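# Swap the gear shaft between the nearer station's centres

## Task

Remove the gear shaft now held between the centres of the closer station and set it down on the bench surface. Then fit the second gear shaft between those same centres so that its gear meshes with the master gear, and release it at the end.

## Robot and tools

Robot: two arms, left_arm and right_arm. Each has six joints and a parallel gripper. Nothing may be pushed or knocked off the table, and the two arms must never collide or shove against each other. A loose part may sometimes get a brief nudge from outside.

Frame: gripper poses are reported in one shared scene frame. The origin is on the table surface midway between the arms. +x points out across the table, +z points up, and left_arm sits toward +y. The names left and right do not refer to sides of a camera image. A gripper's fingers extend along its own +z axis and close along its own y axis. The reported position is the point between the finger pads, roughly 1 cm short of the tips. At long reach this printed value may drift from the true position.

Tool execute_actions, argument actions, holds at most one item. It has three forms.
- Empty list: sends nothing and just reports the current state.
- Motion: {"rows": [...], "steps": n}, with n from 1 to 15 (default 15). Each control step lasts 1/30 s and uses one row. If there are fewer rows than steps, the final row is reused.
- Wait: {"steps": n} with no rows, n up to 300. It returns once that many steps have passed since the previous result.
Optional pictures (true/false) controls whether camera images come back. By default they come with every result.

Each row has exactly 14 numbers and always covers both arms, even if only one is meant to move. Entries 1 to 6 are left_arm joint targets and entry 7 is its gripper opening. Entries 8 to 14 are the same for right_arm. Joint targets are absolute angles in radians, on the same scale as the Joint positions line. They are not offsets. Joint order and stated ranges:
- waist: -2.618 to 3.054
- shoulder: 0.000 to 3.142
- elbow: 0.000 to 3.142
- wrist pitch: -1.571 to 1.571
- wrist yaw: -1.571 to 1.571
- wrist roll: -2.094 to 2.094
The true stops can sit up to 0.036 rad either side of these figures. A call is rejected, and nothing is sent, if a target goes beyond a range end by more than 0.036 rad and also lies farther out than that joint's last reported angle. A target past the real stop is cut to the stop, and the result then reports "joint sent to its limit". That line may refer to an earlier, still-running action. If the line is missing, that is no proof the joint has more room.

Gripper opening is an absolute value from -1 (closed) to +1 (fully open, pads 0.094 m apart). Between the extremes, the fingers go to where grip_measured would read the commanded value. To hold something, command a value below grip_measured: about 0.03 lower gives a firm hold, and a smaller gap gives a lighter one. Pad force tops out near 50 to 62 N, and less on very thin parts. Each gripper's reading may be off by about 1 mm, by a fixed amount per gripper.

Motion limits: each control step, the target is clamped to a lead over the measured angle. The leads are waist 0.202, shoulder 0.258, elbow 0.238, wrist pitch 0.573, and wrist yaw and roll 0.522 rad. If the targets would carry a gripper more than 70 mm from where it is, the whole arm's targets are scaled back. Far moves therefore need several calls. While you think or wait, the arms keep heading to the last row sent. They give up once everything is nearly still (a stall counts) or a step is HELD, and only a fresh action moves them on. Fingers that are still moving keep going.

Result lines:
- State line: each arm's end_effector_position (m) and end_effector_quat_wxyz.
- Joint positions / Joint velocities: six joints per arm (rad, rad/s), then the pad gap (m, m/s).
- grip_measured: the measured opening on the command scale.
- "joint command not followed": the clearance check altered or blocked some joint targets. The other parts of the row still ran.
- HELD: a step on which your row was wholly or partly not sent.
- MOTOR HOT: from 75 °C. Carrying loads heats motors, even while idle in thought. At 90 °C that arm halts for 10 s. At 100 °C its motors and gripper let go and the arm drops. Both are reported as OVER-TEMPERATURE FAULT. Keep holds brief.

Tool zoom_image: camera is one of cam_head_left, cam_head_right, cam_left_wrist, cam_right_wrist (each 504x504). region is [x0, y0, x1, y1] in pixels of that camera's latest image, with the origin at top-left, no larger than 504 by 504. It returns a magnified view.

Tool finished_scene: argument scene, the number of the current scene. It closes that scene for good and reports whether the goal was met. The goal must still hold at that moment. Replying without any tool call ends everything.

A sensible order: look and zoom to find both stations, the shaft in the centres, the spare shaft and the master gear. Grasp the mounted shaft, lift it clear of the centres, and set it flat on the bench. Pick up the other shaft, line it up with the centres axis, and seat it so its gear engages the master gear. Open the gripper, back away, then call finished_scene.

Avoid the following:
- letting parts fall or slip
- abrupt impacts
- pressing hard into the centres or the bench
- jerky, effortful motions

Each tool is called after ">>>" by a JSON object that holds its "method" and its "body".

## Session

>>> {"method": "execute_actions", "body": {"actions": []}}

Scene clock: 0.00 s of 6800.00 s.
left_arm: end_effector_position=(+0.4774, +0.2690, +0.3168) grip_measured=+1.000 end_effector_quat_wxyz=(+0.250, +0.299, +0.643, +0.660) | right_arm: end_effector_position=(+0.4518, -0.3353, +0.2413) grip_measured=+1.000 end_effector_quat_wxyz=(+0.168, -0.027, +0.828, -0.535)
Joint positions: left_arm=[-0.18   1.659  1.166  0.483 -1.052  1.634  0.094] | right_arm=[ 0.232  2.175  2.088 -1.178  1.171 -0.059  0.094]
Joint velocities: left_arm=[ 0.002 -0.027 -0.007  0.007 -0.037 -0.037  0.   ] | right_arm=[-0.012  0.007 -0.007 -0.022  0.007 -0.051  0.   ]
Motor temperatures (°C, as the motors report them): left_arm=[27 30 30 36 24 25] | right_arm=[26 24 26 32 23 25]

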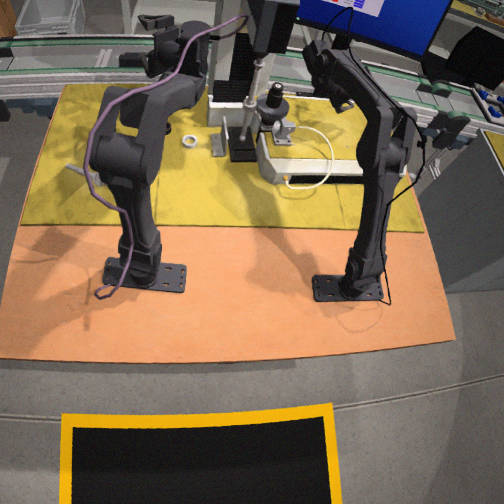

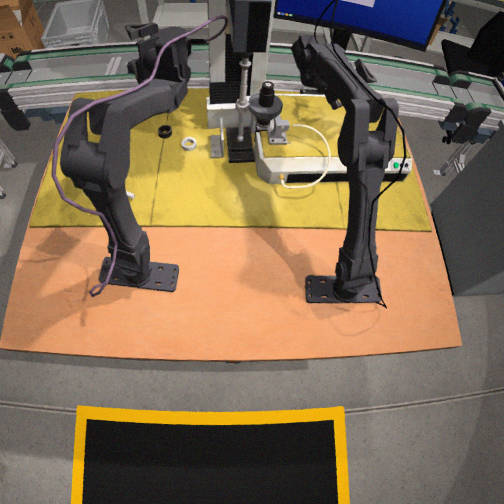

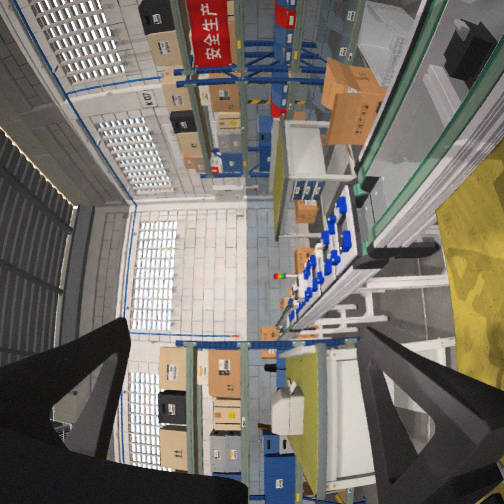

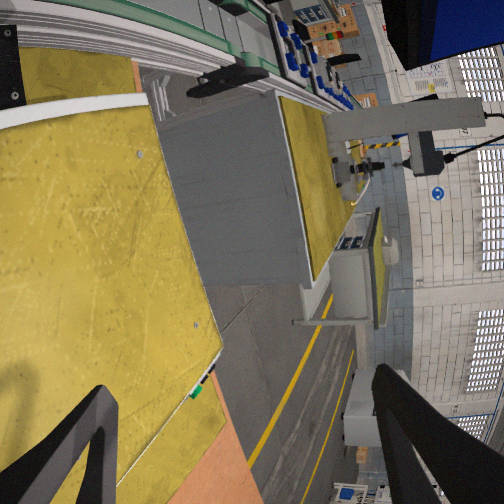

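>>> {"method": "execute_actions", "body": {"actions": [{"rows":[[0,1.0,0.6,0.5,-0.5,0.7,0,0.2,1.3,1.3,-0.9,0.9,0,1]]}], "pictures": false}}

>>> {"method": "execute_actions", "body": {"actions": [{"rows":[[-0.3,1.05,0.35,0.8,0,0,0,0.3,0.5,0.5,-0.3,0.3,0,1]]}], "pictures": false}}

>>> {"method": "execute_actions", "body": {"actions": [{"rows":[[-0.445,1.4,0.4,1.05,0,0,0,0.62,0.3,0.2,0.05,0,0,1]]}], "pictures": false}}

>>> {"method": "execute_actions", "body": {"actions": [{"rows":[[-0.445,1.605,0.55,1.075,0,0,0,0.62,0.3,0.2,0.05,0,0,1]]}]}}

Scene clock: 5.93 s of 6800.00 s.
left_arm: end_effector_position=(+0.3613, +0.3012, +0.3316) grip_measured=+0.002 end_effector_quat_wxyz=(+0.627, +0.082, +0.663, +0.401) | right_arm: end_effector_position=(+0.2849, -0.3548, +0.3021) grip_measured=+1.000 end_effector_quat_wxyz=(+0.336, +0.065, +0.856, -0.388)
Joint positions: left_arm=[ 0.007  1.     0.612  0.512 -0.534  0.756  0.047] | right_arm=[ 0.206  1.27   1.311 -0.927  0.914 -0.012  0.094]
Joint velocities: left_arm=[-0.002 -0.017 -0.002 -0.037  0.125 -0.271 -0.   ] | right_arm=[-0.012 -0.012 -0.002  0.081 -0.051  0.051  0.   ]
Motor temperatures (°C, as the motors report them): left_arm=[27 32 31 37 24 25] | right_arm=[26 26 26 32 24 25]
Steps of this call (steps 1 to 90: nothing new was sent; then 2.43 s passed at rest; steps 91 to 105: all 15 steps of this action). Readings (joint positions):
91: left_arm=[-0.159 1.626 1.125 0.490 -0.955 1.553] | right_arm=[0.229 2.139 2.033 -1.119 1.132 -0.053]
92: left_arm=[-0.121 1.559 1.041 0.490 -0.848 1.453] | right_arm=[0.227 2.079 1.938 -1.066 1.077 -0.045]
94: left_arm=[-0.026 1.394 0.866 0.489 -0.727 1.256] | right_arm=[0.219 1.936 1.753 -1.009 1.003 -0.035]
98: left_arm=[0.013 1.065 0.620 0.487 -0.618 0.939] | right_arm=[0.207 1.596 1.417 -0.953 0.937 -0.023]
105: the state above

Scene clock: 6.43 s of 6800.00 s.
left_arm: end_effector_position=(+0.3424, +0.1083, +0.2543) grip_measured=+0.002 end_effector_quat_wxyz=(+0.724, +0.140, +0.666, -0.113) | right_arm: end_effector_position=(+0.2288, -0.2558, +0.2184) grip_measured=+1.000 end_effector_quat_wxyz=(+0.571, -0.024, +0.819, -0.059)
Joint positions: left_arm=[-0.299  1.047  0.351  0.768 -0.036  0.055  0.047] | right_arm=[ 0.3    0.5    0.498 -0.369  0.33  -0.006  0.094]
Joint velocities: left_arm=[ 0.002 -0.012  0.007  0.227  0.154 -0.315 -0.   ] | right_arm=[-0.002  0.002 -0.012  0.154 -0.168 -0.051  0.   ]
Motor temperatures (°C, as the motors report them): left_arm=[27 32 31 37 24 25] | right_arm=[26 26 26 32 24 25]
Steps of this call (steps 1 to 15: all 15 steps of this action). Readings (joint positions):
1: left_arm=[-0.007 1.000 0.594 0.546 -0.502 0.708] | right_arm=[0.212 1.235 1.265 -0.832 0.848 -0.011]
2: left_arm=[-0.043 1.000 0.562 0.590 -0.453 0.651] | right_arm=[0.235 1.173 1.180 -0.718 0.747 -0.010]
4: left_arm=[-0.132 1.007 0.490 0.642 -0.355 0.530] | right_arm=[0.285 1.012 1.006 -0.565 0.576 -0.010]
8: left_arm=[-0.287 1.039 0.370 0.708 -0.149 0.240] | right_arm=[0.300 0.641 0.681 -0.406 0.411 -0.009]
15: the state above

Scene clock: 6.93 s of 6800.00 s.
left_arm: end_effector_position=(+0.3551, +0.0339, +0.2065) grip_measured=+0.002 end_effector_quat_wxyz=(+0.688, +0.188, +0.676, -0.185) | right_arm: end_effector_position=(+0.1894, -0.1248, +0.2018) grip_measured=+1.000 end_effector_quat_wxyz=(+0.640, -0.212, +0.715, +0.186)
Joint positions: left_arm=[-0.444  1.411  0.396  1.03  -0.009  0.008  0.047] | right_arm=[ 0.615  0.315  0.192  0.011  0.021 -0.003  0.094]
Joint velocities: left_arm=[ 0.007  0.007  0.002  0.066  0.022  0.037 -0.001] | right_arm=[-0.022  0.022  0.012  0.125 -0.095  0.007  0.   ]
Motor temperatures (°C, as the motors report them): left_arm=[27 32 31 37 24 25] | right_arm=[26 26 26 32 24 25]
Steps of this call (steps 1 to 15: all 15 steps of this action). Readings (joint positions):
1: left_arm=[-0.322 1.083 0.353 0.822 -0.044 0.045] | right_arm=[0.329 0.473 0.459 -0.293 0.300 -0.003]
2: left_arm=[-0.365 1.157 0.370 0.891 -0.042 0.037] | right_arm=[0.399 0.412 0.391 -0.204 0.245 -0.003]
4: left_arm=[-0.427 1.312 0.396 0.964 -0.021 0.026] | right_arm=[0.541 0.324 0.272 -0.111 0.154 -0.003]
8: left_arm=[-0.444 1.411 0.396 0.973 -0.009 0.015] | right_arm=[0.615 0.315 0.192 -0.062 0.057 -0.003]
15: the state above

Scene clock: 7.43 s of 6800.00 s.
left_arm: end_effector_position=(+0.3891, +0.0134, +0.1951) grip_measured=+0.002 end_effector_quat_wxyz=(+0.681, +0.189, +0.683, -0.184) | right_arm: end_effector_position=(+0.1889, -0.1233, +0.2058) grip_measured=+1.000 end_effector_quat_wxyz=(+0.644, -0.214, +0.709, +0.191)
Joint positions: left_arm=[-0.444  1.6    0.529  1.066 -0.009  0.006  0.047] | right_arm=[ 0.615  0.315  0.192  0.027  0.012 -0.003  0.094]
Joint velocities: left_arm=[-0.012 -0.002 -0.007 -0.037 -0.022  0.022 -0.001] | right_arm=[-0.007 -0.002  0.017 -0.007  0.051 -0.007  0.   ]
Motor temperatures (°C, as the motors report them): left_arm=[27 32 31 37 24 25] | right_arm=[26 26 26 33 24 25]
Steps of this call (steps 1 to 15: all 15 steps of this action). Readings (joint positions):
1: left_arm=[-0.444 1.436 0.413 1.042 -0.009 0.008] | right_arm=[0.615 0.315 0.192 0.014 0.019 -0.003]
2: left_arm=[-0.444 1.488 0.455 1.055 -0.009 0.007] | right_arm=[0.615 0.315 0.192 0.017 0.017 -0.003]
4: left_arm=[-0.444 1.572 0.520 1.060 -0.009 0.006] | right_arm=[0.615 0.315 0.192 0.021 0.015 -0.003]
8: left_arm=[-0.444 1.600 0.529 1.061 -0.009 0.006] | right_arm=[0.615 0.315 0.192 0.025 0.013 -0.003]
15: the state above

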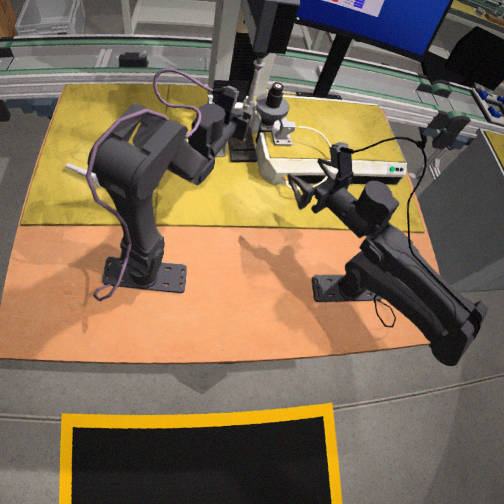

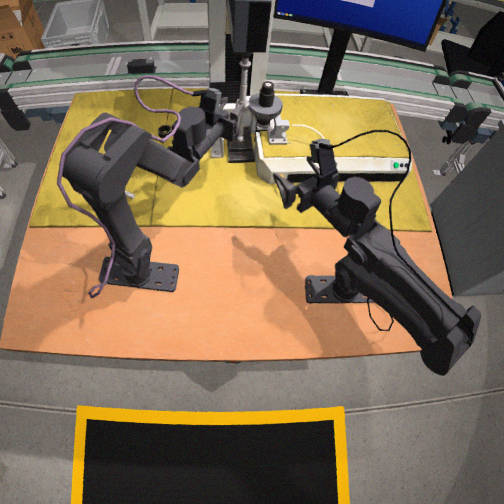

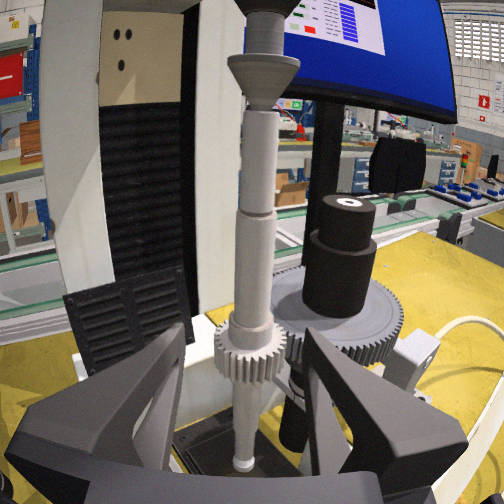

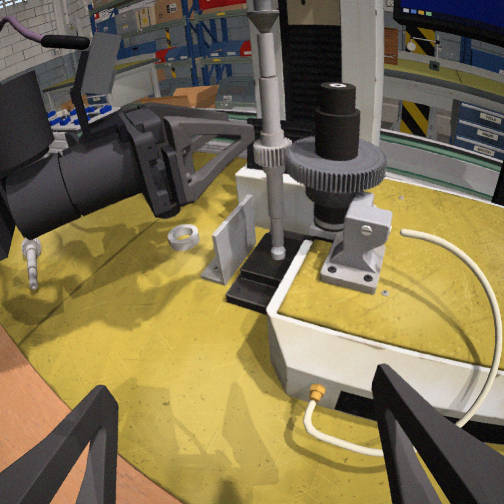

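>>> {"method": "execute_actions", "body": {"actions": [{"rows":[[-0.452,1.7,0.65,1.04,0,0,-0.1,0.62,0.3,0.2,0.05,0,0,1]],"steps":10}], "pictures": false}}

>>> {"method": "execute_actions", "body": {"actions": [{"rows":[[-0.452,1.785,0.76,1.01,0,0,-0.1,0.62,0.3,0.2,0.05,0,0,1]]}]}}

Scene clock: 33.90 s of 6800.00 s.
left_arm: end_effector_position=(+0.4103, +0.0006, +0.1968) grip_measured=-0.098 end_effector_quat_wxyz=(+0.683, +0.188, +0.681, -0.185) | right_arm: end_effector_position=(+0.1889, -0.1232, +0.2059) grip_measured=+1.000 end_effector_quat_wxyz=(+0.644, -0.214, +0.709, +0.191)
Joint positions: left_arm=[-0.444  1.688  0.626  1.065 -0.009  0.006  0.042] | right_arm=[ 0.615  0.315  0.192  0.027  0.012 -0.003  0.094]
Joint velocities: left_arm=[ 0.007 -0.002 -0.017 -0.051 -0.051  0.037 -0.   ] | right_arm=[-0.007 -0.007  0.002  0.022 -0.037  0.022  0.   ]
Motor temperatures (°C, as the motors report them): left_arm=[27 32 33 41 24 25] | right_arm=[26 25 28 37 24 25]
Steps of this call (steps 1 to 15: the robot went on to your last target; steps 16 to 90: nothing new was sent; then 23.13 s passed at rest; steps 91 to 100: all 10 steps of this action). Readings (joint positions):
91: left_arm=[-0.444 1.612 0.542 1.066 -0.009 0.006] | right_arm=[0.615 0.315 0.192 0.027 0.012 -0.003]
92: left_arm=[-0.444 1.637 0.572 1.066 -0.009 0.006] | right_arm=[0.615 0.315 0.192 0.027 0.012 -0.003]
94: left_arm=[-0.444 1.678 0.617 1.066 -0.009 0.006] | right_arm=[0.615 0.315 0.192 0.027 0.012 -0.003]
98: left_arm=[-0.444 1.688 0.626 1.065 -0.009 0.006] | right_arm=[0.615 0.315 0.192 0.027 0.012 -0.003]
100: the state above

Scene clock: 34.40 s of 6800.00 s.
left_arm: end_effector_position=(+0.4332, -0.0132, +0.1979) grip_measured=-0.098 end_effector_quat_wxyz=(+0.684, +0.188, +0.680, -0.185) | right_arm: end_effector_position=(+0.1888, -0.1232, +0.2059) grip_measured=+1.000 end_effector_quat_wxyz=(+0.644, -0.214, +0.709, +0.191)
Joint positions: left_arm=[-0.444  1.772  0.736  1.039 -0.009  0.006  0.042] | right_arm=[ 0.615  0.315  0.192  0.027  0.012 -0.003  0.094]
Joint velocities: left_arm=[-0.012 -0.002  0.022 -0.022  0.022 -0.037  0.   ] | right_arm=[-0.002  0.002  0.012  0.11   0.022  0.081  0.   ]
Motor temperatures (°C, as the motors report them): left_arm=[27 32 33 41 24 25] | right_arm=[26 25 28 37 24 25]
Steps of this call (steps 1 to 15: all 15 steps of this action). Readings (joint positions):
1: left_arm=[-0.444 1.699 0.641 1.061 -0.009 0.006] | right_arm=[0.615 0.315 0.192 0.027 0.012 -0.003]
2: left_arm=[-0.444 1.724 0.675 1.057 -0.009 0.006] | right_arm=[0.615 0.315 0.192 0.027 0.012 -0.003]
4: left_arm=[-0.444 1.763 0.726 1.050 -0.009 0.006] | right_arm=[0.615 0.315 0.192 0.027 0.012 -0.003]
8: left_arm=[-0.444 1.772 0.736 1.042 -0.009 0.006] | right_arm=[0.615 0.315 0.192 0.027 0.012 -0.003]
15: the state above

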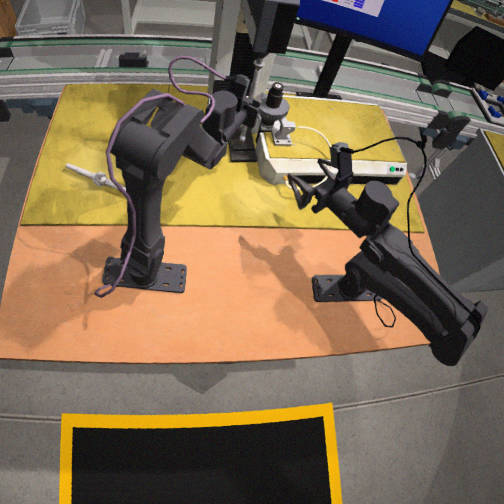

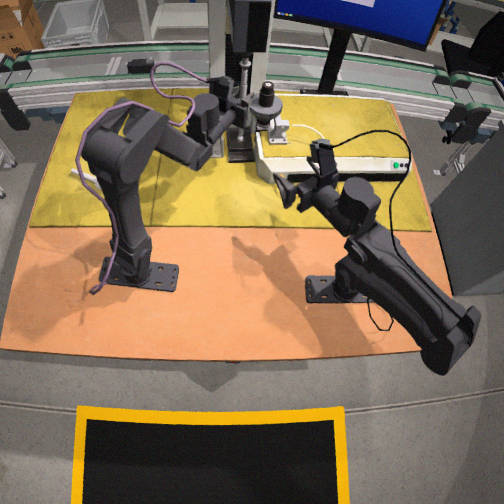

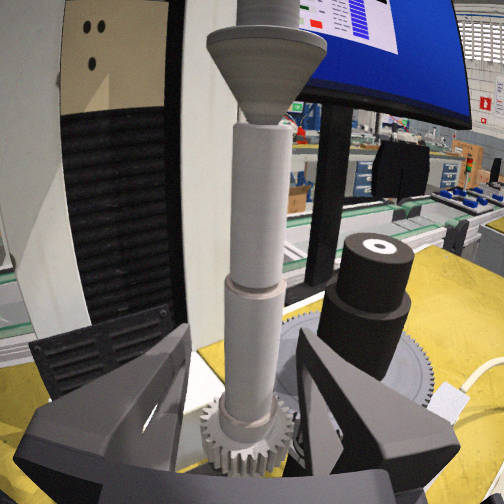

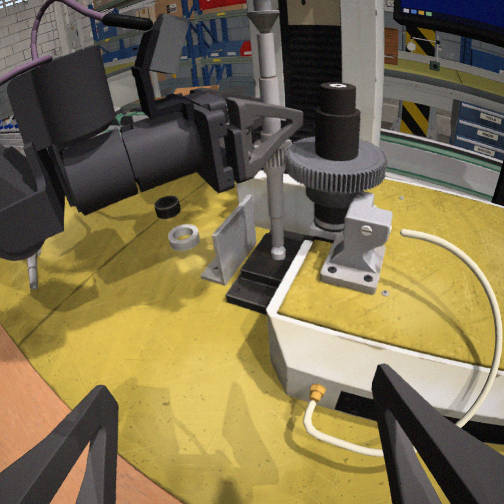

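>>> {"method": "execute_actions", "body": {"actions": [{"rows":[[-0.458,1.785,0.76,1.01,0,0,-0.75,0.62,0.3,0.2,0.05,0,0,1]]}], "pictures": false}}

>>> {"method": "execute_actions", "body": {"actions": [{"rows":[[-0.455,1.68,0.73,1.16,0,0,-0.75,0.62,0.3,0.2,0.05,0,0,1]]}], "pictures": false}}

>>> {"method": "execute_actions", "body": {"actions": [{"rows":[[-0.455,1.63,0.68,1.16,0,0,-0.75,0.62,0.3,0.2,0.05,0,0,1]]}]}}

Scene clock: 40.57 s of 6800.00 s.
left_arm: end_effector_position=(+0.4319, -0.0154, +0.1975) grip_measured=-0.610 end_effector_quat_wxyz=(+0.682, +0.190, +0.681, -0.187) | right_arm: end_effector_position=(+0.1888, -0.1232, +0.2059) grip_measured=+1.000 end_effector_quat_wxyz=(+0.644, -0.214, +0.709, +0.191)
Joint positions: left_arm=[-0.449  1.772  0.737  1.036 -0.008  0.004  0.018] | right_arm=[ 0.615  0.315  0.192  0.027  0.012 -0.003  0.094]
Joint velocities: left_arm=[-0.012  0.017  0.017 -0.051 -0.007 -0.007 -0.001] | right_arm=[-0.012 -0.017  0.012 -0.022  0.007  0.007  0.   ]
Motor temperatures (°C, as the motors report them): left_arm=[27 32 33 40 24 25] | right_arm=[26 24 28 37 24 25]
Steps of this call (steps 1 to 15: the robot went on to your last target; steps 16 to 90: nothing new was sent; then 2.67 s passed at rest; steps 91 to 105: all 15 steps of this action). Readings (joint positions):
91: left_arm=[-0.445 1.772 0.736 1.038 -0.009 0.006] | right_arm=[0.615 0.315 0.192 0.027 0.012 -0.003]
92: left_arm=[-0.446 1.772 0.736 1.038 -0.007 0.005] | right_arm=[0.615 0.315 0.192 0.027 0.012 -0.003]
94: left_arm=[-0.449 1.772 0.737 1.036 -0.008 0.005] | right_arm=[0.615 0.315 0.192 0.027 0.012 -0.003]
98: left_arm=[-0.449 1.772 0.737 1.036 -0.008 0.004] | right_arm=[0.615 0.315 0.192 0.027 0.012 -0.003]
105: the state above

Scene clock: 41.07 s of 6800.00 s.
left_arm: end_effector_position=(+0.4314, -0.0151, +0.2002) grip_measured=-0.610 end_effector_quat_wxyz=(+0.684, +0.189, +0.679, -0.188) | right_arm: end_effector_position=(+0.1888, -0.1232, +0.2059) grip_measured=+1.000 end_effector_quat_wxyz=(+0.644, -0.214, +0.709, +0.191)
Joint positions: left_arm=[-0.449  1.765  0.737  1.034 -0.008  0.003  0.018] | right_arm=[ 0.615  0.315  0.192  0.027  0.012 -0.003  0.094]
Joint velocities: left_arm=[-0.007 -0.002 -0.012  0.022  0.007  0.007 -0.   ] | right_arm=[-0.007 -0.002  0.022 -0.051 -0.022  0.051  0.   ]
Motor temperatures (°C, as the motors report them): left_arm=[27 32 33 41 24 25] | right_arm=[26 24 28 37 24 25]
Steps of this call (steps 1 to 15: all 15 steps of this action). Readings (joint positions):
1: left_arm=[-0.449 1.766 0.737 1.038 -0.008 0.004] | right_arm=[0.615 0.315 0.192 0.027 0.012 -0.003]
2: left_arm=[-0.449 1.765 0.737 1.034 -0.008 0.004] | right_arm=[0.615 0.315 0.192 0.027 0.012 -0.003]
4: left_arm=[-0.449 1.765 0.737 1.034 -0.008 0.004] | right_arm=[0.615 0.315 0.192 0.027 0.012 -0.003]
8: left_arm=[-0.449 1.765 0.737 1.034 -0.008 0.004] | right_arm=[0.615 0.315 0.192 0.027 0.012 -0.003]
15: the state above

Scene clock: 41.57 s of 6800.00 s.
left_arm: end_effector_position=(+0.4148, -0.0055, +0.2171) grip_measured=-0.661 end_effector_quat_wxyz=(+0.695, +0.185, +0.667, -0.192) | right_arm: end_effector_position=(+0.1888, -0.1232, +0.2059) grip_measured=+1.000 end_effector_quat_wxyz=(+0.644, -0.214, +0.709, +0.191)
Joint positions: left_arm=[-0.45   1.675  0.672  1.045 -0.009  0.001  0.016] | right_arm=[ 0.615  0.315  0.192  0.027  0.012 -0.003  0.094]
Joint velocities: left_arm=[ 0.002 -0.002 -0.007  0.007  0.022 -0.022  0.001] | right_arm=[-0.002  0.002 -0.002 -0.037  0.037 -0.051  0.   ]
Motor temperatures (°C, as the motors report them): left_arm=[27 33 33 41 24 25] | right_arm=[26 24 28 37 24 25]
Steps of this call (steps 1 to 15: all 15 steps of this action). Readings (joint positions):
1: left_arm=[-0.449 1.760 0.734 1.031 -0.008 0.003] | right_arm=[0.615 0.315 0.192 0.027 0.012 -0.003]
2: left_arm=[-0.449 1.748 0.726 1.029 -0.009 0.003] | right_arm=[0.615 0.315 0.192 0.027 0.012 -0.003]
4: left_arm=[-0.449 1.726 0.714 1.018 -0.009 0.002] | right_arm=[0.615 0.315 0.192 0.027 0.012 -0.003]
8: left_arm=[-0.450 1.683 0.672 1.031 -0.009 0.001] | right_arm=[0.615 0.315 0.192 0.027 0.012 -0.003]
15: the state above

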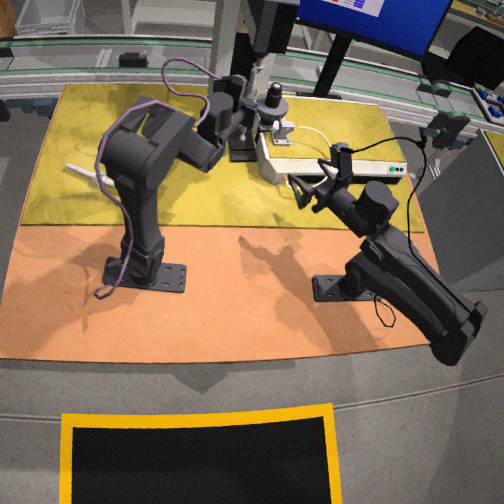

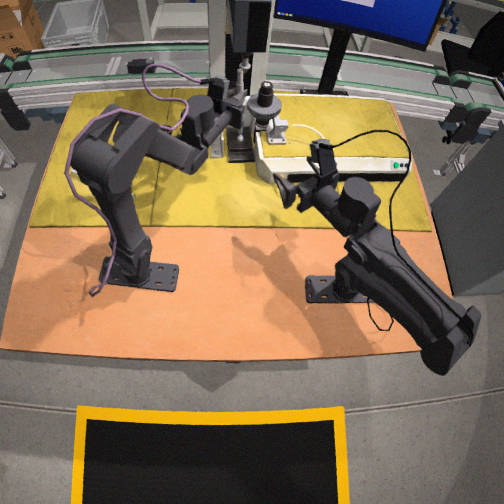

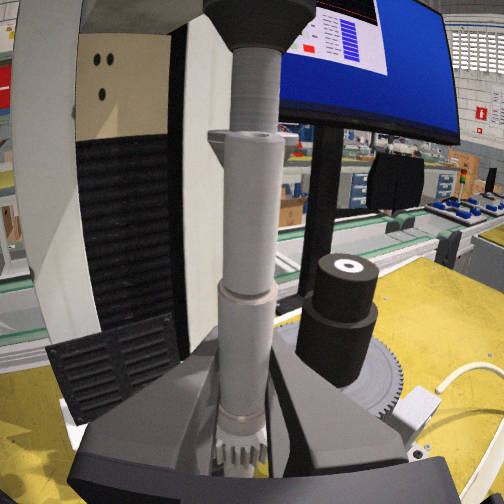

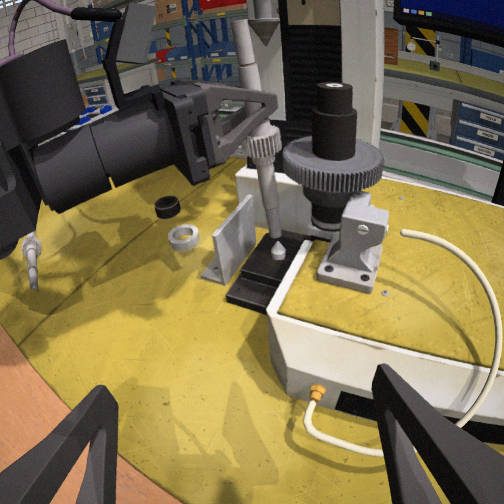

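>>> {"method": "execute_actions", "body": {"actions": [{"rows":[[-0.48,1.52,0.57,1.12,0,0,-0.75,0.3,0.3,0.2,0.05,0,0,1],[-0.48,1.52,0.57,1.12,0,0,-0.75,0.3,0.3,0.2,0.05,0,0,1],[-0.48,1.52,0.57,1.12,0,0,-0.75,0.3,0.3,0.2,0.05,0,0,1],[-0.48,1.52,0.57,1.12,0,0,-0.75,0.3,0.3,0.2,0.05,0,0,1],[-0.51,1.4,0.5,1.08,0,0,-0.75,0,0.3,0.2,0.05,0,0,1],[-0.51,1.4,0.5,1.08,0,0,-0.75,0,0.3,0.2,0.05,0,0,1],[-0.51,1.4,0.5,1.08,0,0,-0.75,0,0.3,0.2,0.05,0,0,1],[-0.51,1.4,0.5,1.08,0,0,-0.75,0,0.3,0.2,0.05,0,0,1],[-0.55,1.2,0.4,0.95,0,0,-0.75,0,0.3,0.2,0.05,0,0,1]]}], "pictures": false}}

>>> {"method": "execute_actions", "body": {"actions": [{"rows":[[-0.7,0.8,0.45,0.3,0,0,-0.75,0,0.3,0.2,0.05,0,0,1]]}], "pictures": false}}

>>> {"method": "execute_actions", "body": {"actions": [{"rows":[[-0.72,1.2,1.07,-0.9,0,0.7,-0.75,0,0.3,0.2,0.05,0,0,1]]}], "pictures": false}}

>>> {"method": "execute_actions", "body": {"actions": [{"rows":[[-0.72,1.75,1.4,-1.2,0,0.75,-0.75,0,0.3,0.2,0.05,0,0,1]]}], "pictures": false}}

>>> {"method": "execute_actions", "body": {"actions": [{"steps":15}]}}

Scene clock: 54.77 s of 6800.00 s.
left_arm: end_effector_position=(+0.3154, +0.0087, +0.2451) grip_measured=-0.661 end_effector_quat_wxyz=(+0.696, +0.216, +0.643, -0.234) | right_arm: end_effector_position=(+0.2339, -0.2759, +0.2059) grip_measured=+1.000 end_effector_quat_wxyz=(+0.672, +0.007, +0.740, -0.008)
Joint positions: left_arm=[-0.548  1.228  0.391  0.915  0.001  0.001  0.016] | right_arm=[ 0.006  0.315  0.192  0.027  0.005 -0.001  0.094]
Joint velocities: left_arm=[-0.007  0.002  0.002  0.022 -0.037  0.022 -0.001] | right_arm=[ 0.007 -0.012 -0.007  0.037 -0.007 -0.022  0.   ]
Motor temperatures (°C, as the motors report them): left_arm=[27 35 33 47 24 25] | right_arm=[26 24 28 38 23 25]
Steps of this call (steps 1 to 15: the robot went on to your last target; steps 16 to 90: nothing new was sent; then 9.70 s passed at rest; steps 91 to 105: all 15 steps of this action). Readings (joint positions):
91: left_arm=[-0.452 1.661 0.657 1.042 -0.010 0.001] | right_arm=[0.583 0.315 0.192 0.027 -0.004 -0.004]
92: left_arm=[-0.456 1.631 0.625 1.039 -0.010 0.001] | right_arm=[0.514 0.315 0.192 0.027 -0.007 -0.004]
94: left_arm=[-0.468 1.577 0.570 1.036 -0.009 0.001] | right_arm=[0.374 0.315 0.192 0.027 -0.002 -0.003]
98: left_arm=[-0.502 1.457 0.490 1.001 -0.006 0.001] | right_arm=[0.094 0.315 0.192 0.027 -0.003 -0.003]
105: the state above

Scene clock: 55.27 s of 6800.00 s.
left_arm: end_effector_position=(+0.2360, +0.0007, +0.2269) grip_measured=-0.661 end_effector_quat_wxyz=(+0.592, +0.303, +0.702, -0.256) | right_arm: end_effector_position=(+0.2339, -0.2759, +0.2059) grip_measured=+1.000 end_effector_quat_wxyz=(+0.672, +0.007, +0.740, -0.008)
Joint positions: left_arm=[-0.706  0.82   0.41   0.241  0.011  0.002  0.016] | right_arm=[ 0.006  0.315  0.192  0.027  0.005 -0.001  0.094]
Joint velocities: left_arm=[-0.007 -0.017  0.007 -0.271  0.051 -0.022 -0.   ] | right_arm=[-0.002 -0.007  0.017 -0.007  0.022 -0.007  0.   ]
Motor temperatures (°C, as the motors report them): left_arm=[27 35 33 47 24 25] | right_arm=[26 24 28 38 23 25]
Steps of this call (steps 1 to 15: all 15 steps of this action). Readings (joint positions):
1: left_arm=[-0.569 1.191 0.399 0.827 -0.020 0.001] | right_arm=[0.006 0.315 0.192 0.027 0.005 -0.001]
2: left_arm=[-0.606 1.123 0.402 0.690 -0.035 0.003] | right_arm=[0.006 0.315 0.192 0.027 0.005 -0.001]
4: left_arm=[-0.678 0.976 0.402 0.479 -0.012 0.003] | right_arm=[0.006 0.315 0.192 0.027 0.005 -0.001]
8: left_arm=[-0.706 0.823 0.407 0.348 0.014 0.002] | right_arm=[0.006 0.315 0.192 0.027 0.005 -0.001]
15: the state above

Scene clock: 55.77 s of 6800.00 s.
left_arm: end_effector_position=(+0.2171, +0.0179, +0.1654) grip_measured=-0.661 end_effector_quat_wxyz=(+0.261, +0.650, +0.713, -0.024) | right_arm: end_effector_position=(+0.2339, -0.2759, +0.2059) grip_measured=+1.000 end_effector_quat_wxyz=(+0.672, +0.007, +0.740, -0.008)
Joint positions: left_arm=[-0.713  1.225  1.035 -0.85   0.009  0.664  0.016] | right_arm=[ 0.006  0.315  0.192  0.027  0.005 -0.001  0.094]
Joint velocities: left_arm=[-0.012 -0.012 -0.012 -0.418  0.066  0.212 -0.   ] | right_arm=[-0.012  0.012  0.007 -0.022 -0.022 -0.007  0.   ]
Motor temperatures (°C, as the motors report them): left_arm=[27 35 33 47 24 25] | right_arm=[26 24 28 38 23 25]
Steps of this call (steps 1 to 15: all 15 steps of this action). Readings (joint positions):
1: left_arm=[-0.708 0.853 0.449 0.157 0.012 0.079] | right_arm=[0.006 0.315 0.192 0.027 0.005 -0.001]
2: left_arm=[-0.711 0.930 0.529 0.038 0.010 0.180] | right_arm=[0.006 0.315 0.192 0.027 0.005 -0.001]
4: left_arm=[-0.713 1.111 0.689 -0.187 0.009 0.363] | right_arm=[0.006 0.315 0.192 0.027 0.005 -0.001]
8: left_arm=[-0.713 1.251 0.925 -0.639 0.009 0.557] | right_arm=[0.006 0.315 0.192 0.027 0.005 -0.001]
15: the state above

Scene clock: 56.27 s of 6800.00 s.
left_arm: end_effector_position=(+0.2279, +0.0066, +0.0836) grip_measured=-0.661 end_effector_quat_wxyz=(-0.004, +0.701, +0.713, -0.004) | right_arm: end_effector_position=(+0.2339, -0.2759, +0.2059) grip_measured=+1.000 end_effector_quat_wxyz=(+0.672, +0.007, +0.740, -0.008)
Joint positions: left_arm=[-0.714  1.79   1.373 -1.161  0.007  0.741  0.016] | right_arm=[ 0.006  0.315  0.192  0.027  0.005 -0.001  0.094]
Joint velocities: left_arm=[ 0.002 -0.095 -0.007 -0.081  0.066  0.007 -0.001] | right_arm=[-0.022  0.012 -0.007  0.066 -0.051 -0.051  0.   ]
Motor temperatures (°C, as the motors report them): left_arm=[27 35 33 47 24 25] | right_arm=[26 24 28 38 23 25]
Steps of this call (steps 1 to 15: all 15 steps of this action). Readings (joint positions):
1: left_arm=[-0.713 1.263 1.075 -0.921 0.009 0.678] | right_arm=[0.006 0.315 0.192 0.027 0.005 -0.001]
2: left_arm=[-0.713 1.337 1.152 -1.019 0.009 0.689] | right_arm=[0.006 0.315 0.192 0.027 0.005 -0.001]
4: left_arm=[-0.714 1.510 1.294 -1.113 0.007 0.707] | right_arm=[0.006 0.315 0.192 0.027 0.005 -0.001]
8: left_arm=[-0.714 1.760 1.379 -1.097 0.007 0.730] | right_arm=[0.006 0.315 0.192 0.027 0.005 -0.001]
15: the state above

Scene clock: 56.77 s of 6800.00 s.
left_arm: end_effector_position=(+0.2266, +0.0079, +0.0847) grip_measured=-0.661 end_effector_quat_wxyz=(-0.006, +0.702, +0.712, -0.004) | right_arm: end_effector_position=(+0.2339, -0.2759, +0.2059) grip_measured=+1.000 end_effector_quat_wxyz=(+0.672, +0.007, +0.740, -0.008)
Joint positions: left_arm=[-0.714  1.786  1.373 -1.169  0.007  0.744  0.016] | right_arm=[ 0.006  0.315  0.192  0.027  0.005 -0.001  0.094]
Joint velocities: left_arm=[-0.007 -0.002 -0.002  0.037 -0.007  0.051 -0.   ] | right_arm=[ 0.007 -0.002  0.007  0.022  0.007  0.007  0.   ]
Motor temperatures (°C, as the motors report them): left_arm=[27 35 33 46 24 25] | right_arm=[26 24 28 38 23 25]
Steps of this call (steps 1 to 15: the robot went on to your last target). Readings (joint positions):
1: left_arm=[-0.714 1.787 1.373 -1.164 0.007 0.741] | right_arm=[0.006 0.315 0.192 0.027 0.005 -0.001]
2: left_arm=[-0.714 1.786 1.373 -1.166 0.007 0.742] | right_arm=[0.006 0.315 0.192 0.027 0.005 -0.001]
4: left_arm=[-0.714 1.786 1.373 -1.168 0.007 0.743] | right_arm=[0.006 0.315 0.192 0.027 0.005 -0.001]
8: left_arm=[-0.714 1.786 1.373 -1.169 0.007 0.744] | right_arm=[0.006 0.315 0.192 0.027 0.005 -0.001]
15: the state above
All arms were judged still, so your last target was given up. Only a new action makes them travel on or press farther. Fingers that are still opening or closing keep moving.

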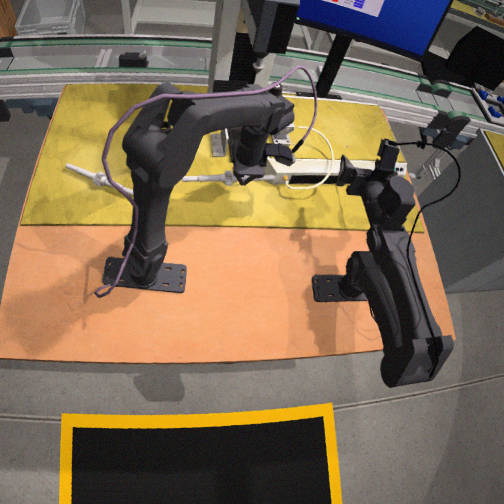

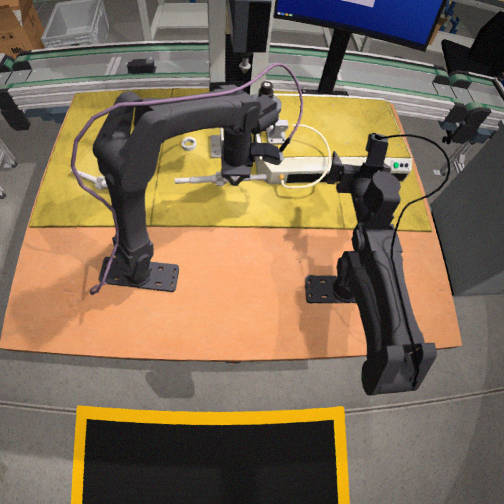

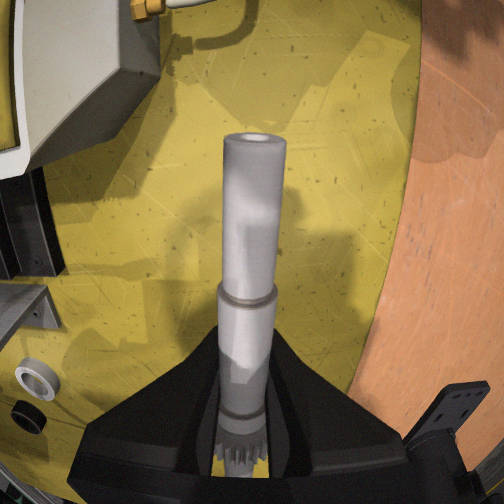

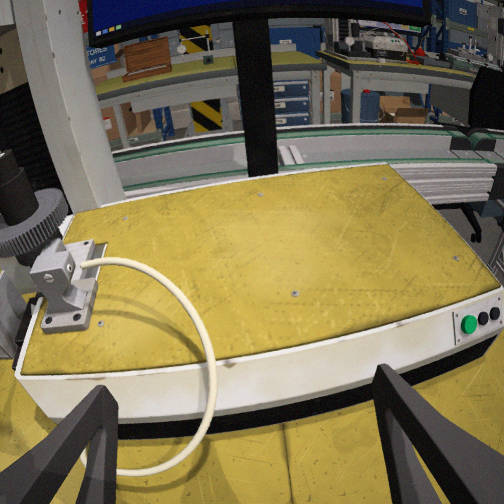

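>>> {"method": "execute_actions", "body": {"actions": [{"rows":[[-0.72,1.79,1.35,-1.1,0,0.75,-0.75,0,0.3,0.2,0.05,0,0,1],[-0.72,1.79,1.35,-1.1,0,0.75,-0.75,0,0.3,0.2,0.05,0,0,1],[-0.72,1.81,1.3,-1.03,0,0.75,-0.75,0,0.3,0.2,0.05,0,0,1],[-0.72,1.81,1.3,-1.03,0,0.75,-0.75,0,0.3,0.2,0.05,0,0,1],[-0.72,1.84,1.26,-0.96,0,0.75,-0.75,0,0.3,0.2,0.05,0,0,1]]}], "pictures": false}}

>>> {"method": "execute_actions", "body": {"actions": [{"rows":[[-0.72,1.86,1.21,-0.91,0,0.75,-0.75,0,0.3,0.2,0.05,0,0,1]]}]}}

Scene clock: 62.30 s of 6800.00 s.
left_arm: end_effector_position=(+0.2297, +0.0046, +0.0323) grip_measured=-0.661 end_effector_quat_wxyz=(-0.009, +0.702, +0.712, -0.004) | right_arm: end_effector_position=(+0.2339, -0.2759, +0.2059) grip_measured=+1.000 end_effector_quat_wxyz=(+0.672, +0.007, +0.740, -0.008)
Joint positions: left_arm=[-0.714  1.861  1.252 -0.979  0.008  0.745  0.016] | right_arm=[ 0.006  0.315  0.192  0.027  0.005 -0.001  0.094]
Joint velocities: left_arm=[-0.007 -0.007 -0.002  0.11  -0.125 -0.007 -0.   ] | right_arm=[-0.007  0.002 -0.017 -0.051 -0.037  0.066  0.   ]
Motor temperatures (°C, as the motors report them): left_arm=[27 35 33 44 24 25] | right_arm=[26 24 28 38 23 25]
Steps of this call (steps 1 to 90: nothing new was sent; then 2.03 s passed at rest; steps 91 to 105: all 15 steps of this action). Readings (joint positions):
91: left_arm=[-0.714 1.786 1.370 -1.163 0.007 0.744] | right_arm=[0.006 0.315 0.192 0.027 0.005 -0.001]
92: left_arm=[-0.714 1.786 1.366 -1.153 0.007 0.744] | right_arm=[0.006 0.315 0.192 0.027 0.005 -0.001]
94: left_arm=[-0.714 1.789 1.339 -1.109 0.007 0.744] | right_arm=[0.006 0.315 0.192 0.027 0.005 -0.001]
98: left_arm=[-0.714 1.835 1.274 -1.021 0.008 0.745] | right_arm=[0.006 0.315 0.192 0.027 0.005 -0.001]
105: the state above

Scene clock: 62.80 s of 6800.00 s.
left_arm: end_effector_position=(+0.2304, +0.0038, +0.0217) grip_measured=-0.661 end_effector_quat_wxyz=(-0.000, +0.702, +0.712, -0.004) | right_arm: end_effector_position=(+0.2339, -0.2759, +0.2059) grip_measured=+1.000 end_effector_quat_wxyz=(+0.672, +0.007, +0.740, -0.008)
Joint positions: left_arm=[-0.714  1.865  1.213 -0.918  0.008  0.745  0.016] | right_arm=[ 0.006  0.315  0.192  0.027  0.005 -0.001  0.094]
Joint velocities: left_arm=[-0.012 -0.002  0.017  0.007 -0.081  0.081 -0.   ] | right_arm=[ 0.012  0.012 -0.017  0.022  0.007 -0.081  0.   ]
Motor temperatures (°C, as the motors report them): left_arm=[27 35 33 43 24 25] | right_arm=[26 24 28 38 23 25]
Steps of this call (steps 1 to 15: all 15 steps of this action). Readings (joint positions):
1: left_arm=[-0.714 1.861 1.246 -0.967 0.008 0.745] | right_arm=[0.006 0.315 0.192 0.027 0.005 -0.001]
2: left_arm=[-0.714 1.861 1.239 -0.954 0.008 0.745] | right_arm=[0.006 0.315 0.192 0.027 0.005 -0.001]
4: left_arm=[-0.714 1.863 1.223 -0.936 0.008 0.745] | right_arm=[0.006 0.315 0.192 0.027 0.005 -0.001]
8: left_arm=[-0.714 1.865 1.213 -0.929 0.008 0.745] | right_arm=[0.006 0.315 0.192 0.027 0.005 -0.001]
15: the state above

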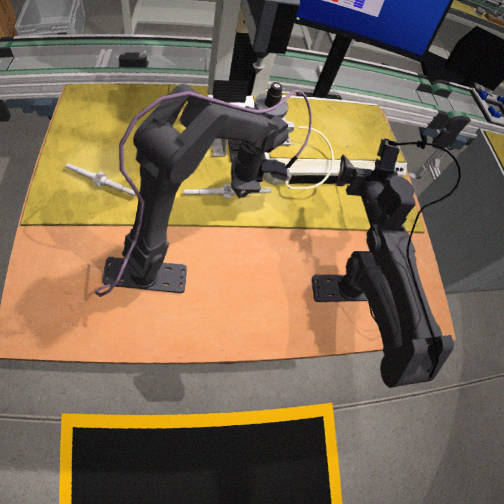

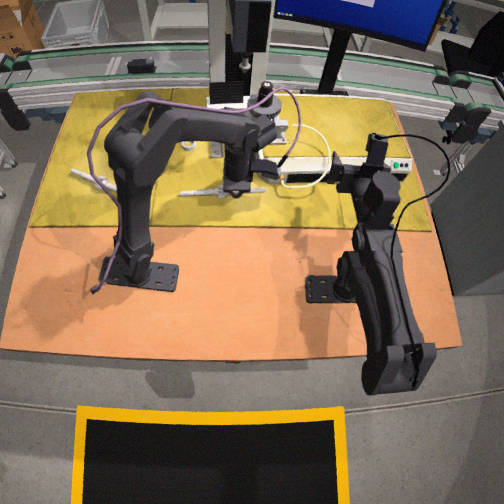

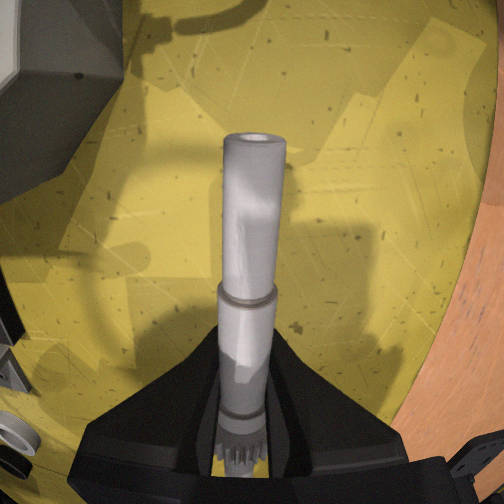

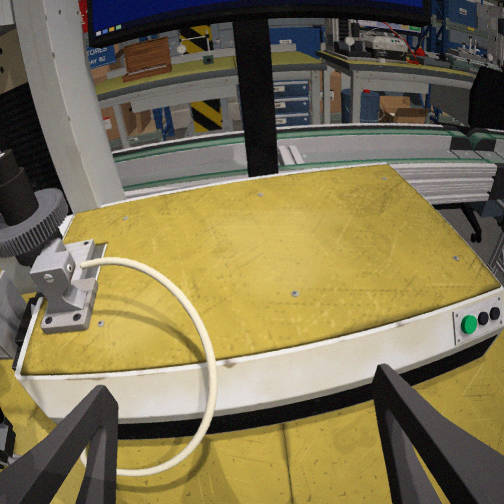

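>>> {"method": "execute_actions", "body": {"actions": [{"rows":[[-0.72,1.86,1.21,-0.91,0,0.75,-0.35,0,0.3,0.2,0.05,0,0,1]],"steps":10}], "pictures": false}}

>>> {"method": "execute_actions", "body": {"actions": [{"rows":[[-0.72,1.74,1.42,-1.22,0,0.75,-0.35,0,0.3,0.2,0.05,0,0,1]],"steps":10}], "pictures": false}}

>>> {"method": "execute_actions", "body": {"actions": [{"rows":[[0.72,1.74,1.42,-1.25,0,-0.5,0,0.62,0.3,0.2,0.05,0,0,1]]}], "pictures": false}}

>>> {"method": "execute_actions", "body": {"actions": [{"steps":20}]}}

Scene clock: 69.77 s of 6800.00 s.
left_arm: end_effector_position=(+0.2308, +0.0035, +0.0217) grip_measured=-0.352 end_effector_quat_wxyz=(+0.001, +0.702, +0.712, -0.004) | right_arm: end_effector_position=(+0.2339, -0.2759, +0.2059) grip_measured=+1.000 end_effector_quat_wxyz=(+0.672, +0.007, +0.740, -0.008)
Joint positions: left_arm=[-0.714  1.865  1.213 -0.916  0.007  0.745  0.03 ] | right_arm=[ 0.006  0.315  0.192  0.027  0.005 -0.001  0.094]
Joint velocities: left_arm=[-0.002  0.012  0.007  0.007 -0.007  0.051 -0.   ] | right_arm=[-0.017 -0.002  0.012 -0.066 -0.022 -0.007  0.   ]
Motor temperatures (°C, as the motors report them): left_arm=[27 35 33 41 24 25] | right_arm=[26 24 28 38 23 25]
Steps of this call (steps 1 to 15: the robot went on to your last target; steps 16 to 90: nothing new was sent; then 3.63 s passed at rest; steps 91 to 100: all 10 steps of this action). Readings (joint positions):
91: left_arm=[-0.714 1.865 1.213 -0.917 0.007 0.745] | right_arm=[0.006 0.315 0.192 0.027 0.005 -0.001]
92: left_arm=[-0.714 1.865 1.213 -0.917 0.007 0.745] | right_arm=[0.006 0.315 0.192 0.027 0.005 -0.001]
94: left_arm=[-0.714 1.865 1.213 -0.916 0.007 0.745] | right_arm=[0.006 0.315 0.192 0.027 0.005 -0.001]
98: left_arm=[-0.714 1.865 1.213 -0.916 0.007 0.745] | right_arm=[0.006 0.315 0.192 0.027 0.005 -0.001]
100: the state above

Scene clock: 70.10 s of 6800.00 s.
left_arm: end_effector_position=(+0.2387, -0.0047, +0.1140) grip_measured=-0.352 end_effector_quat_wxyz=(+0.053, +0.702, +0.711, -0.005) | right_arm: end_effector_position=(+0.2339, -0.2759, +0.2059) grip_measured=+1.000 end_effector_quat_wxyz=(+0.672, +0.007, +0.740, -0.008)
Joint positions: left_arm=[-0.714  1.729  1.416 -1.151  0.007  0.745  0.03 ] | right_arm=[ 0.006  0.315  0.192  0.027  0.005 -0.001  0.094]
Joint velocities: left_arm=[ 0.007  0.002  0.017 -0.3    0.022  0.022  0.   ] | right_arm=[-0.007  0.002 -0.002 -0.051 -0.051 -0.007  0.   ]
Motor temperatures (°C, as the motors report them): left_arm=[27 35 33 41 24 25] | right_arm=[26 24 28 38 23 25]
Steps of this call (steps 1 to 10: all 10 steps of this action). Readings (joint positions):
1: left_arm=[-0.714 1.863 1.233 -0.952 0.007 0.745] | right_arm=[0.006 0.315 0.192 0.027 0.005 -0.001]
2: left_arm=[-0.714 1.857 1.265 -1.004 0.007 0.745] | right_arm=[0.006 0.315 0.192 0.027 0.005 -0.001]
4: left_arm=[-0.714 1.818 1.338 -1.073 0.007 0.745] | right_arm=[0.006 0.315 0.192 0.027 0.005 -0.001]
8: left_arm=[-0.714 1.736 1.413 -1.131 0.007 0.745] | right_arm=[0.006 0.315 0.192 0.027 0.005 -0.001]
10: the state above

Scene clock: 70.60 s of 6800.00 s.
left_arm: end_effector_position=(+0.3257, +0.3128, +0.1110) grip_measured=-0.002 end_effector_quat_wxyz=(+0.027, -0.303, +0.953, -0.006) | right_arm: end_effector_position=(+0.1874, -0.1210, +0.2059) grip_measured=+1.000 end_effector_quat_wxyz=(+0.642, -0.217, +0.708, +0.198)
Joint positions: left_arm=[ 0.318  1.735  1.416 -1.197  0.007 -0.397  0.047] | right_arm=[ 0.615  0.315  0.192  0.027 -0.004  0.001  0.094]
Joint velocities: left_arm=[ 2.117  0.017  0.017 -0.022 -0.051 -0.711  0.001] | right_arm=[-0.002  0.007 -0.002 -0.007  0.022 -0.051  0.   ]
Motor temperatures (°C, as the motors report them): left_arm=[27 35 33 41 24 25] | right_arm=[26 24 28 38 23 25]
Steps of this call (steps 1 to 15: all 15 steps of this action). Readings (joint positions):
1: left_arm=[-0.693 1.730 1.416 -1.165 0.018 0.665] | right_arm=[0.037 0.315 0.192 0.027 0.019 0.001]
2: left_arm=[-0.650 1.732 1.416 -1.178 0.025 0.565] | right_arm=[0.106 0.315 0.192 0.027 0.020 0.001]
4: left_arm=[-0.516 1.733 1.416 -1.190 0.024 0.367] | right_arm=[0.257 0.315 0.192 0.027 0.015 0.001]
8: left_arm=[-0.215 1.735 1.416 -1.195 0.015 -0.032] | right_arm=[0.547 0.315 0.192 0.027 0.004 0.001]
15: the state above

Scene clock: 71.27 s of 6800.00 s.
left_arm: end_effector_position=(+0.2640, +0.4305, +0.1107) grip_measured=-0.002 end_effector_quat_wxyz=(+0.011, -0.530, +0.848, +0.004) | right_arm: end_effector_position=(+0.1874, -0.1210, +0.2059) grip_measured=+1.000 end_effector_quat_wxyz=(+0.642, -0.217, +0.708, +0.198)
Joint positions: left_arm=[ 0.722  1.735  1.416 -1.229 -0.007 -0.493  0.047] | right_arm=[ 0.615  0.315  0.192  0.027 -0.004  0.001  0.094]
Joint velocities: left_arm=[-0.012 -0.017 -0.017 -0.037  0.037  0.007  0.   ] | right_arm=[ 0.002 -0.022  0.007 -0.037 -0.007  0.007  0.   ]
Motor temperatures (°C, as the motors report them): left_arm=[27 35 33 41 24 25] | right_arm=[26 24 28 38 23 25]
Steps of this call (steps 1 to 20: the robot went on to your last target). Readings (joint positions):
1: left_arm=[0.394 1.735 1.416 -1.197 0.006 -0.417] | right_arm=[0.615 0.315 0.192 0.027 -0.004 0.001]
2: left_arm=[0.470 1.735 1.416 -1.197 0.006 -0.433] | right_arm=[0.615 0.315 0.192 0.027 -0.004 0.001]
4: left_arm=[0.619 1.735 1.416 -1.198 0.004 -0.455] | right_arm=[0.615 0.315 0.192 0.027 -0.004 0.001]
8: left_arm=[0.754 1.735 1.416 -1.211 -0.016 -0.480] | right_arm=[0.615 0.315 0.192 0.027 -0.004 0.001]
20: the state above

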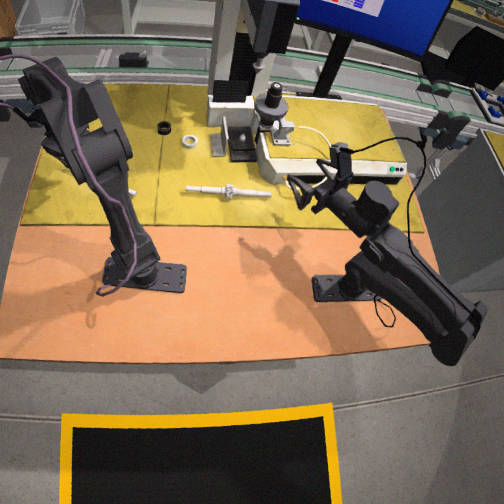

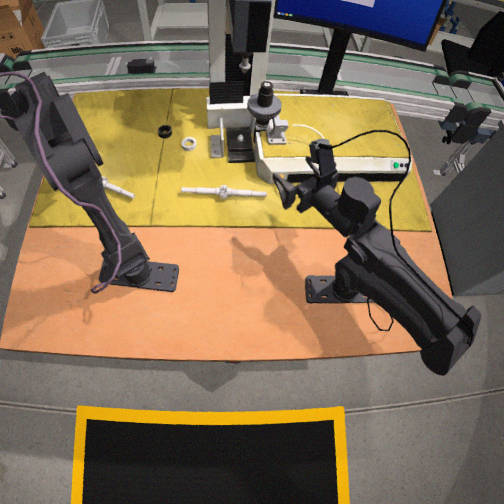

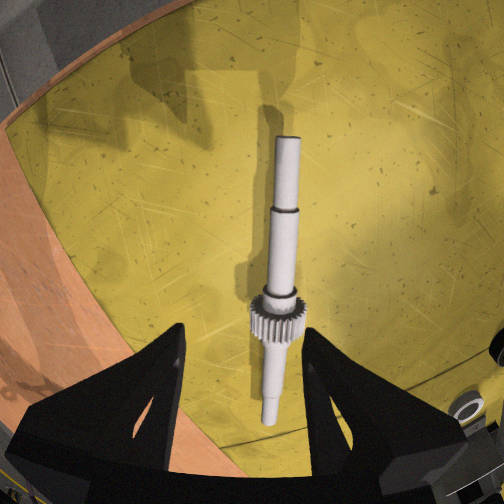

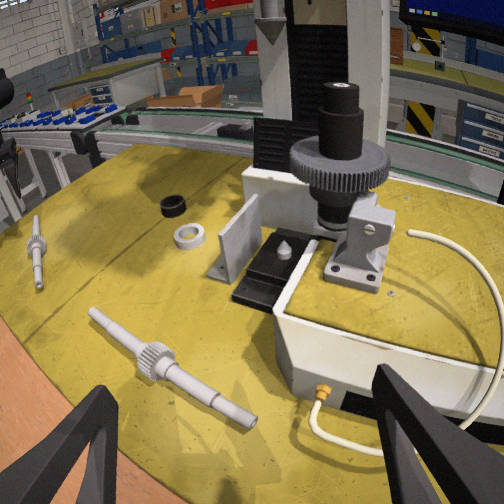

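About 2.3 cm to the right.

>>> {"method": "execute_actions", "body": {"actions": [{"rows":[[0.65,1.86,1.3,-1.0,0,-0.54,0,0.62,0.3,0.2,0.05,0,0,1]]}]}}

Scene clock: 73.83 s of 6800.00 s.
left_arm: end_effector_position=(+0.2868, +0.4151, +0.0391) grip_measured=-0.002 end_effector_quat_wxyz=(-0.014, -0.514, +0.858, +0.001) | right_arm: end_effector_position=(+0.1874, -0.1210, +0.2059) grip_measured=+1.000 end_effector_quat_wxyz=(+0.642, -0.217, +0.708, +0.198)
Joint positions: left_arm=[ 0.647  1.876  1.301 -1.023 -0.002 -0.532  0.047] | right_arm=[ 0.615  0.315  0.192  0.027 -0.004  0.001  0.094]
Joint velocities: left_arm=[-0.007 -0.007 -0.007  0.037  0.007 -0.037  0.001] | right_arm=[-0.007  0.002 -0.007  0.007  0.007  0.007  0.   ]
Motor temperatures (°C, as the motors report them): left_arm=[27 34 33 40 24 24] | right_arm=[26 24 28 39 23 25]
Steps of this call (steps 1 to 15: the robot went on to your last target; steps 16 to 62: nothing new was sent; steps 63 to 77: all 15 steps of this action). Readings (joint positions):
63: left_arm=[0.716 1.741 1.404 -1.206 -0.009 -0.500] | right_arm=[0.615 0.315 0.192 0.027 -0.004 0.001]
64: left_arm=[0.702 1.754 1.385 -1.166 -0.010 -0.507] | right_arm=[0.615 0.315 0.192 0.027 -0.004 0.001]
66: left_arm=[0.669 1.807 1.348 -1.103 -0.008 -0.517] | right_arm=[0.615 0.315 0.192 0.027 -0.004 0.001]
70: left_arm=[0.647 1.876 1.302 -1.052 -0.002 -0.526] | right_arm=[0.615 0.315 0.192 0.027 -0.004 0.001]
77: the state above

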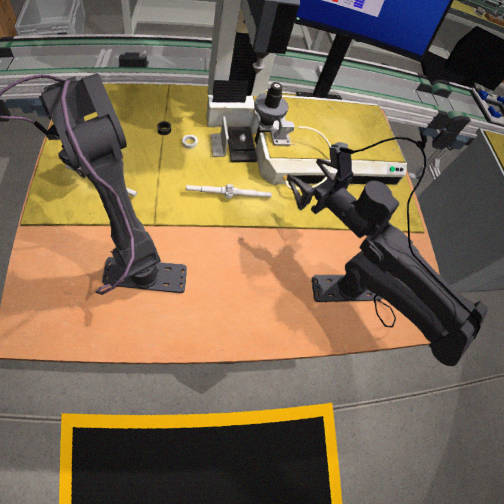

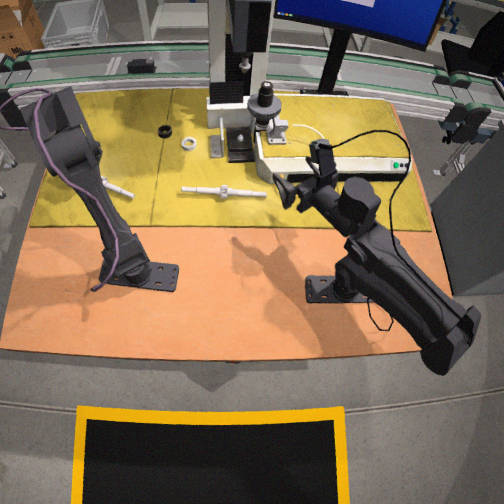

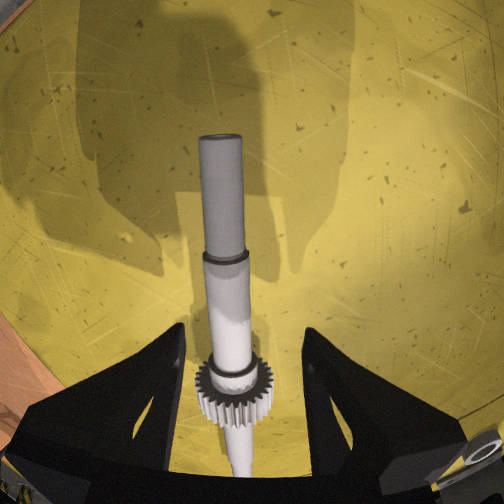

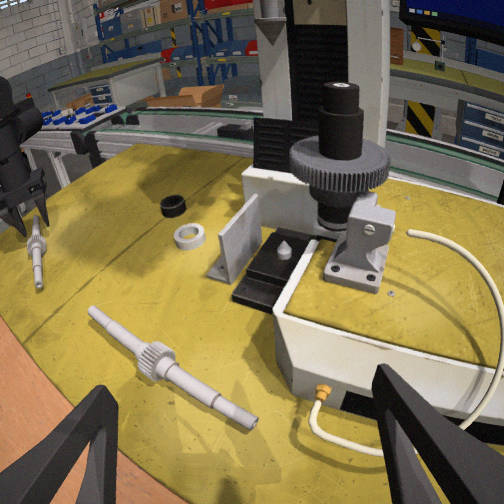

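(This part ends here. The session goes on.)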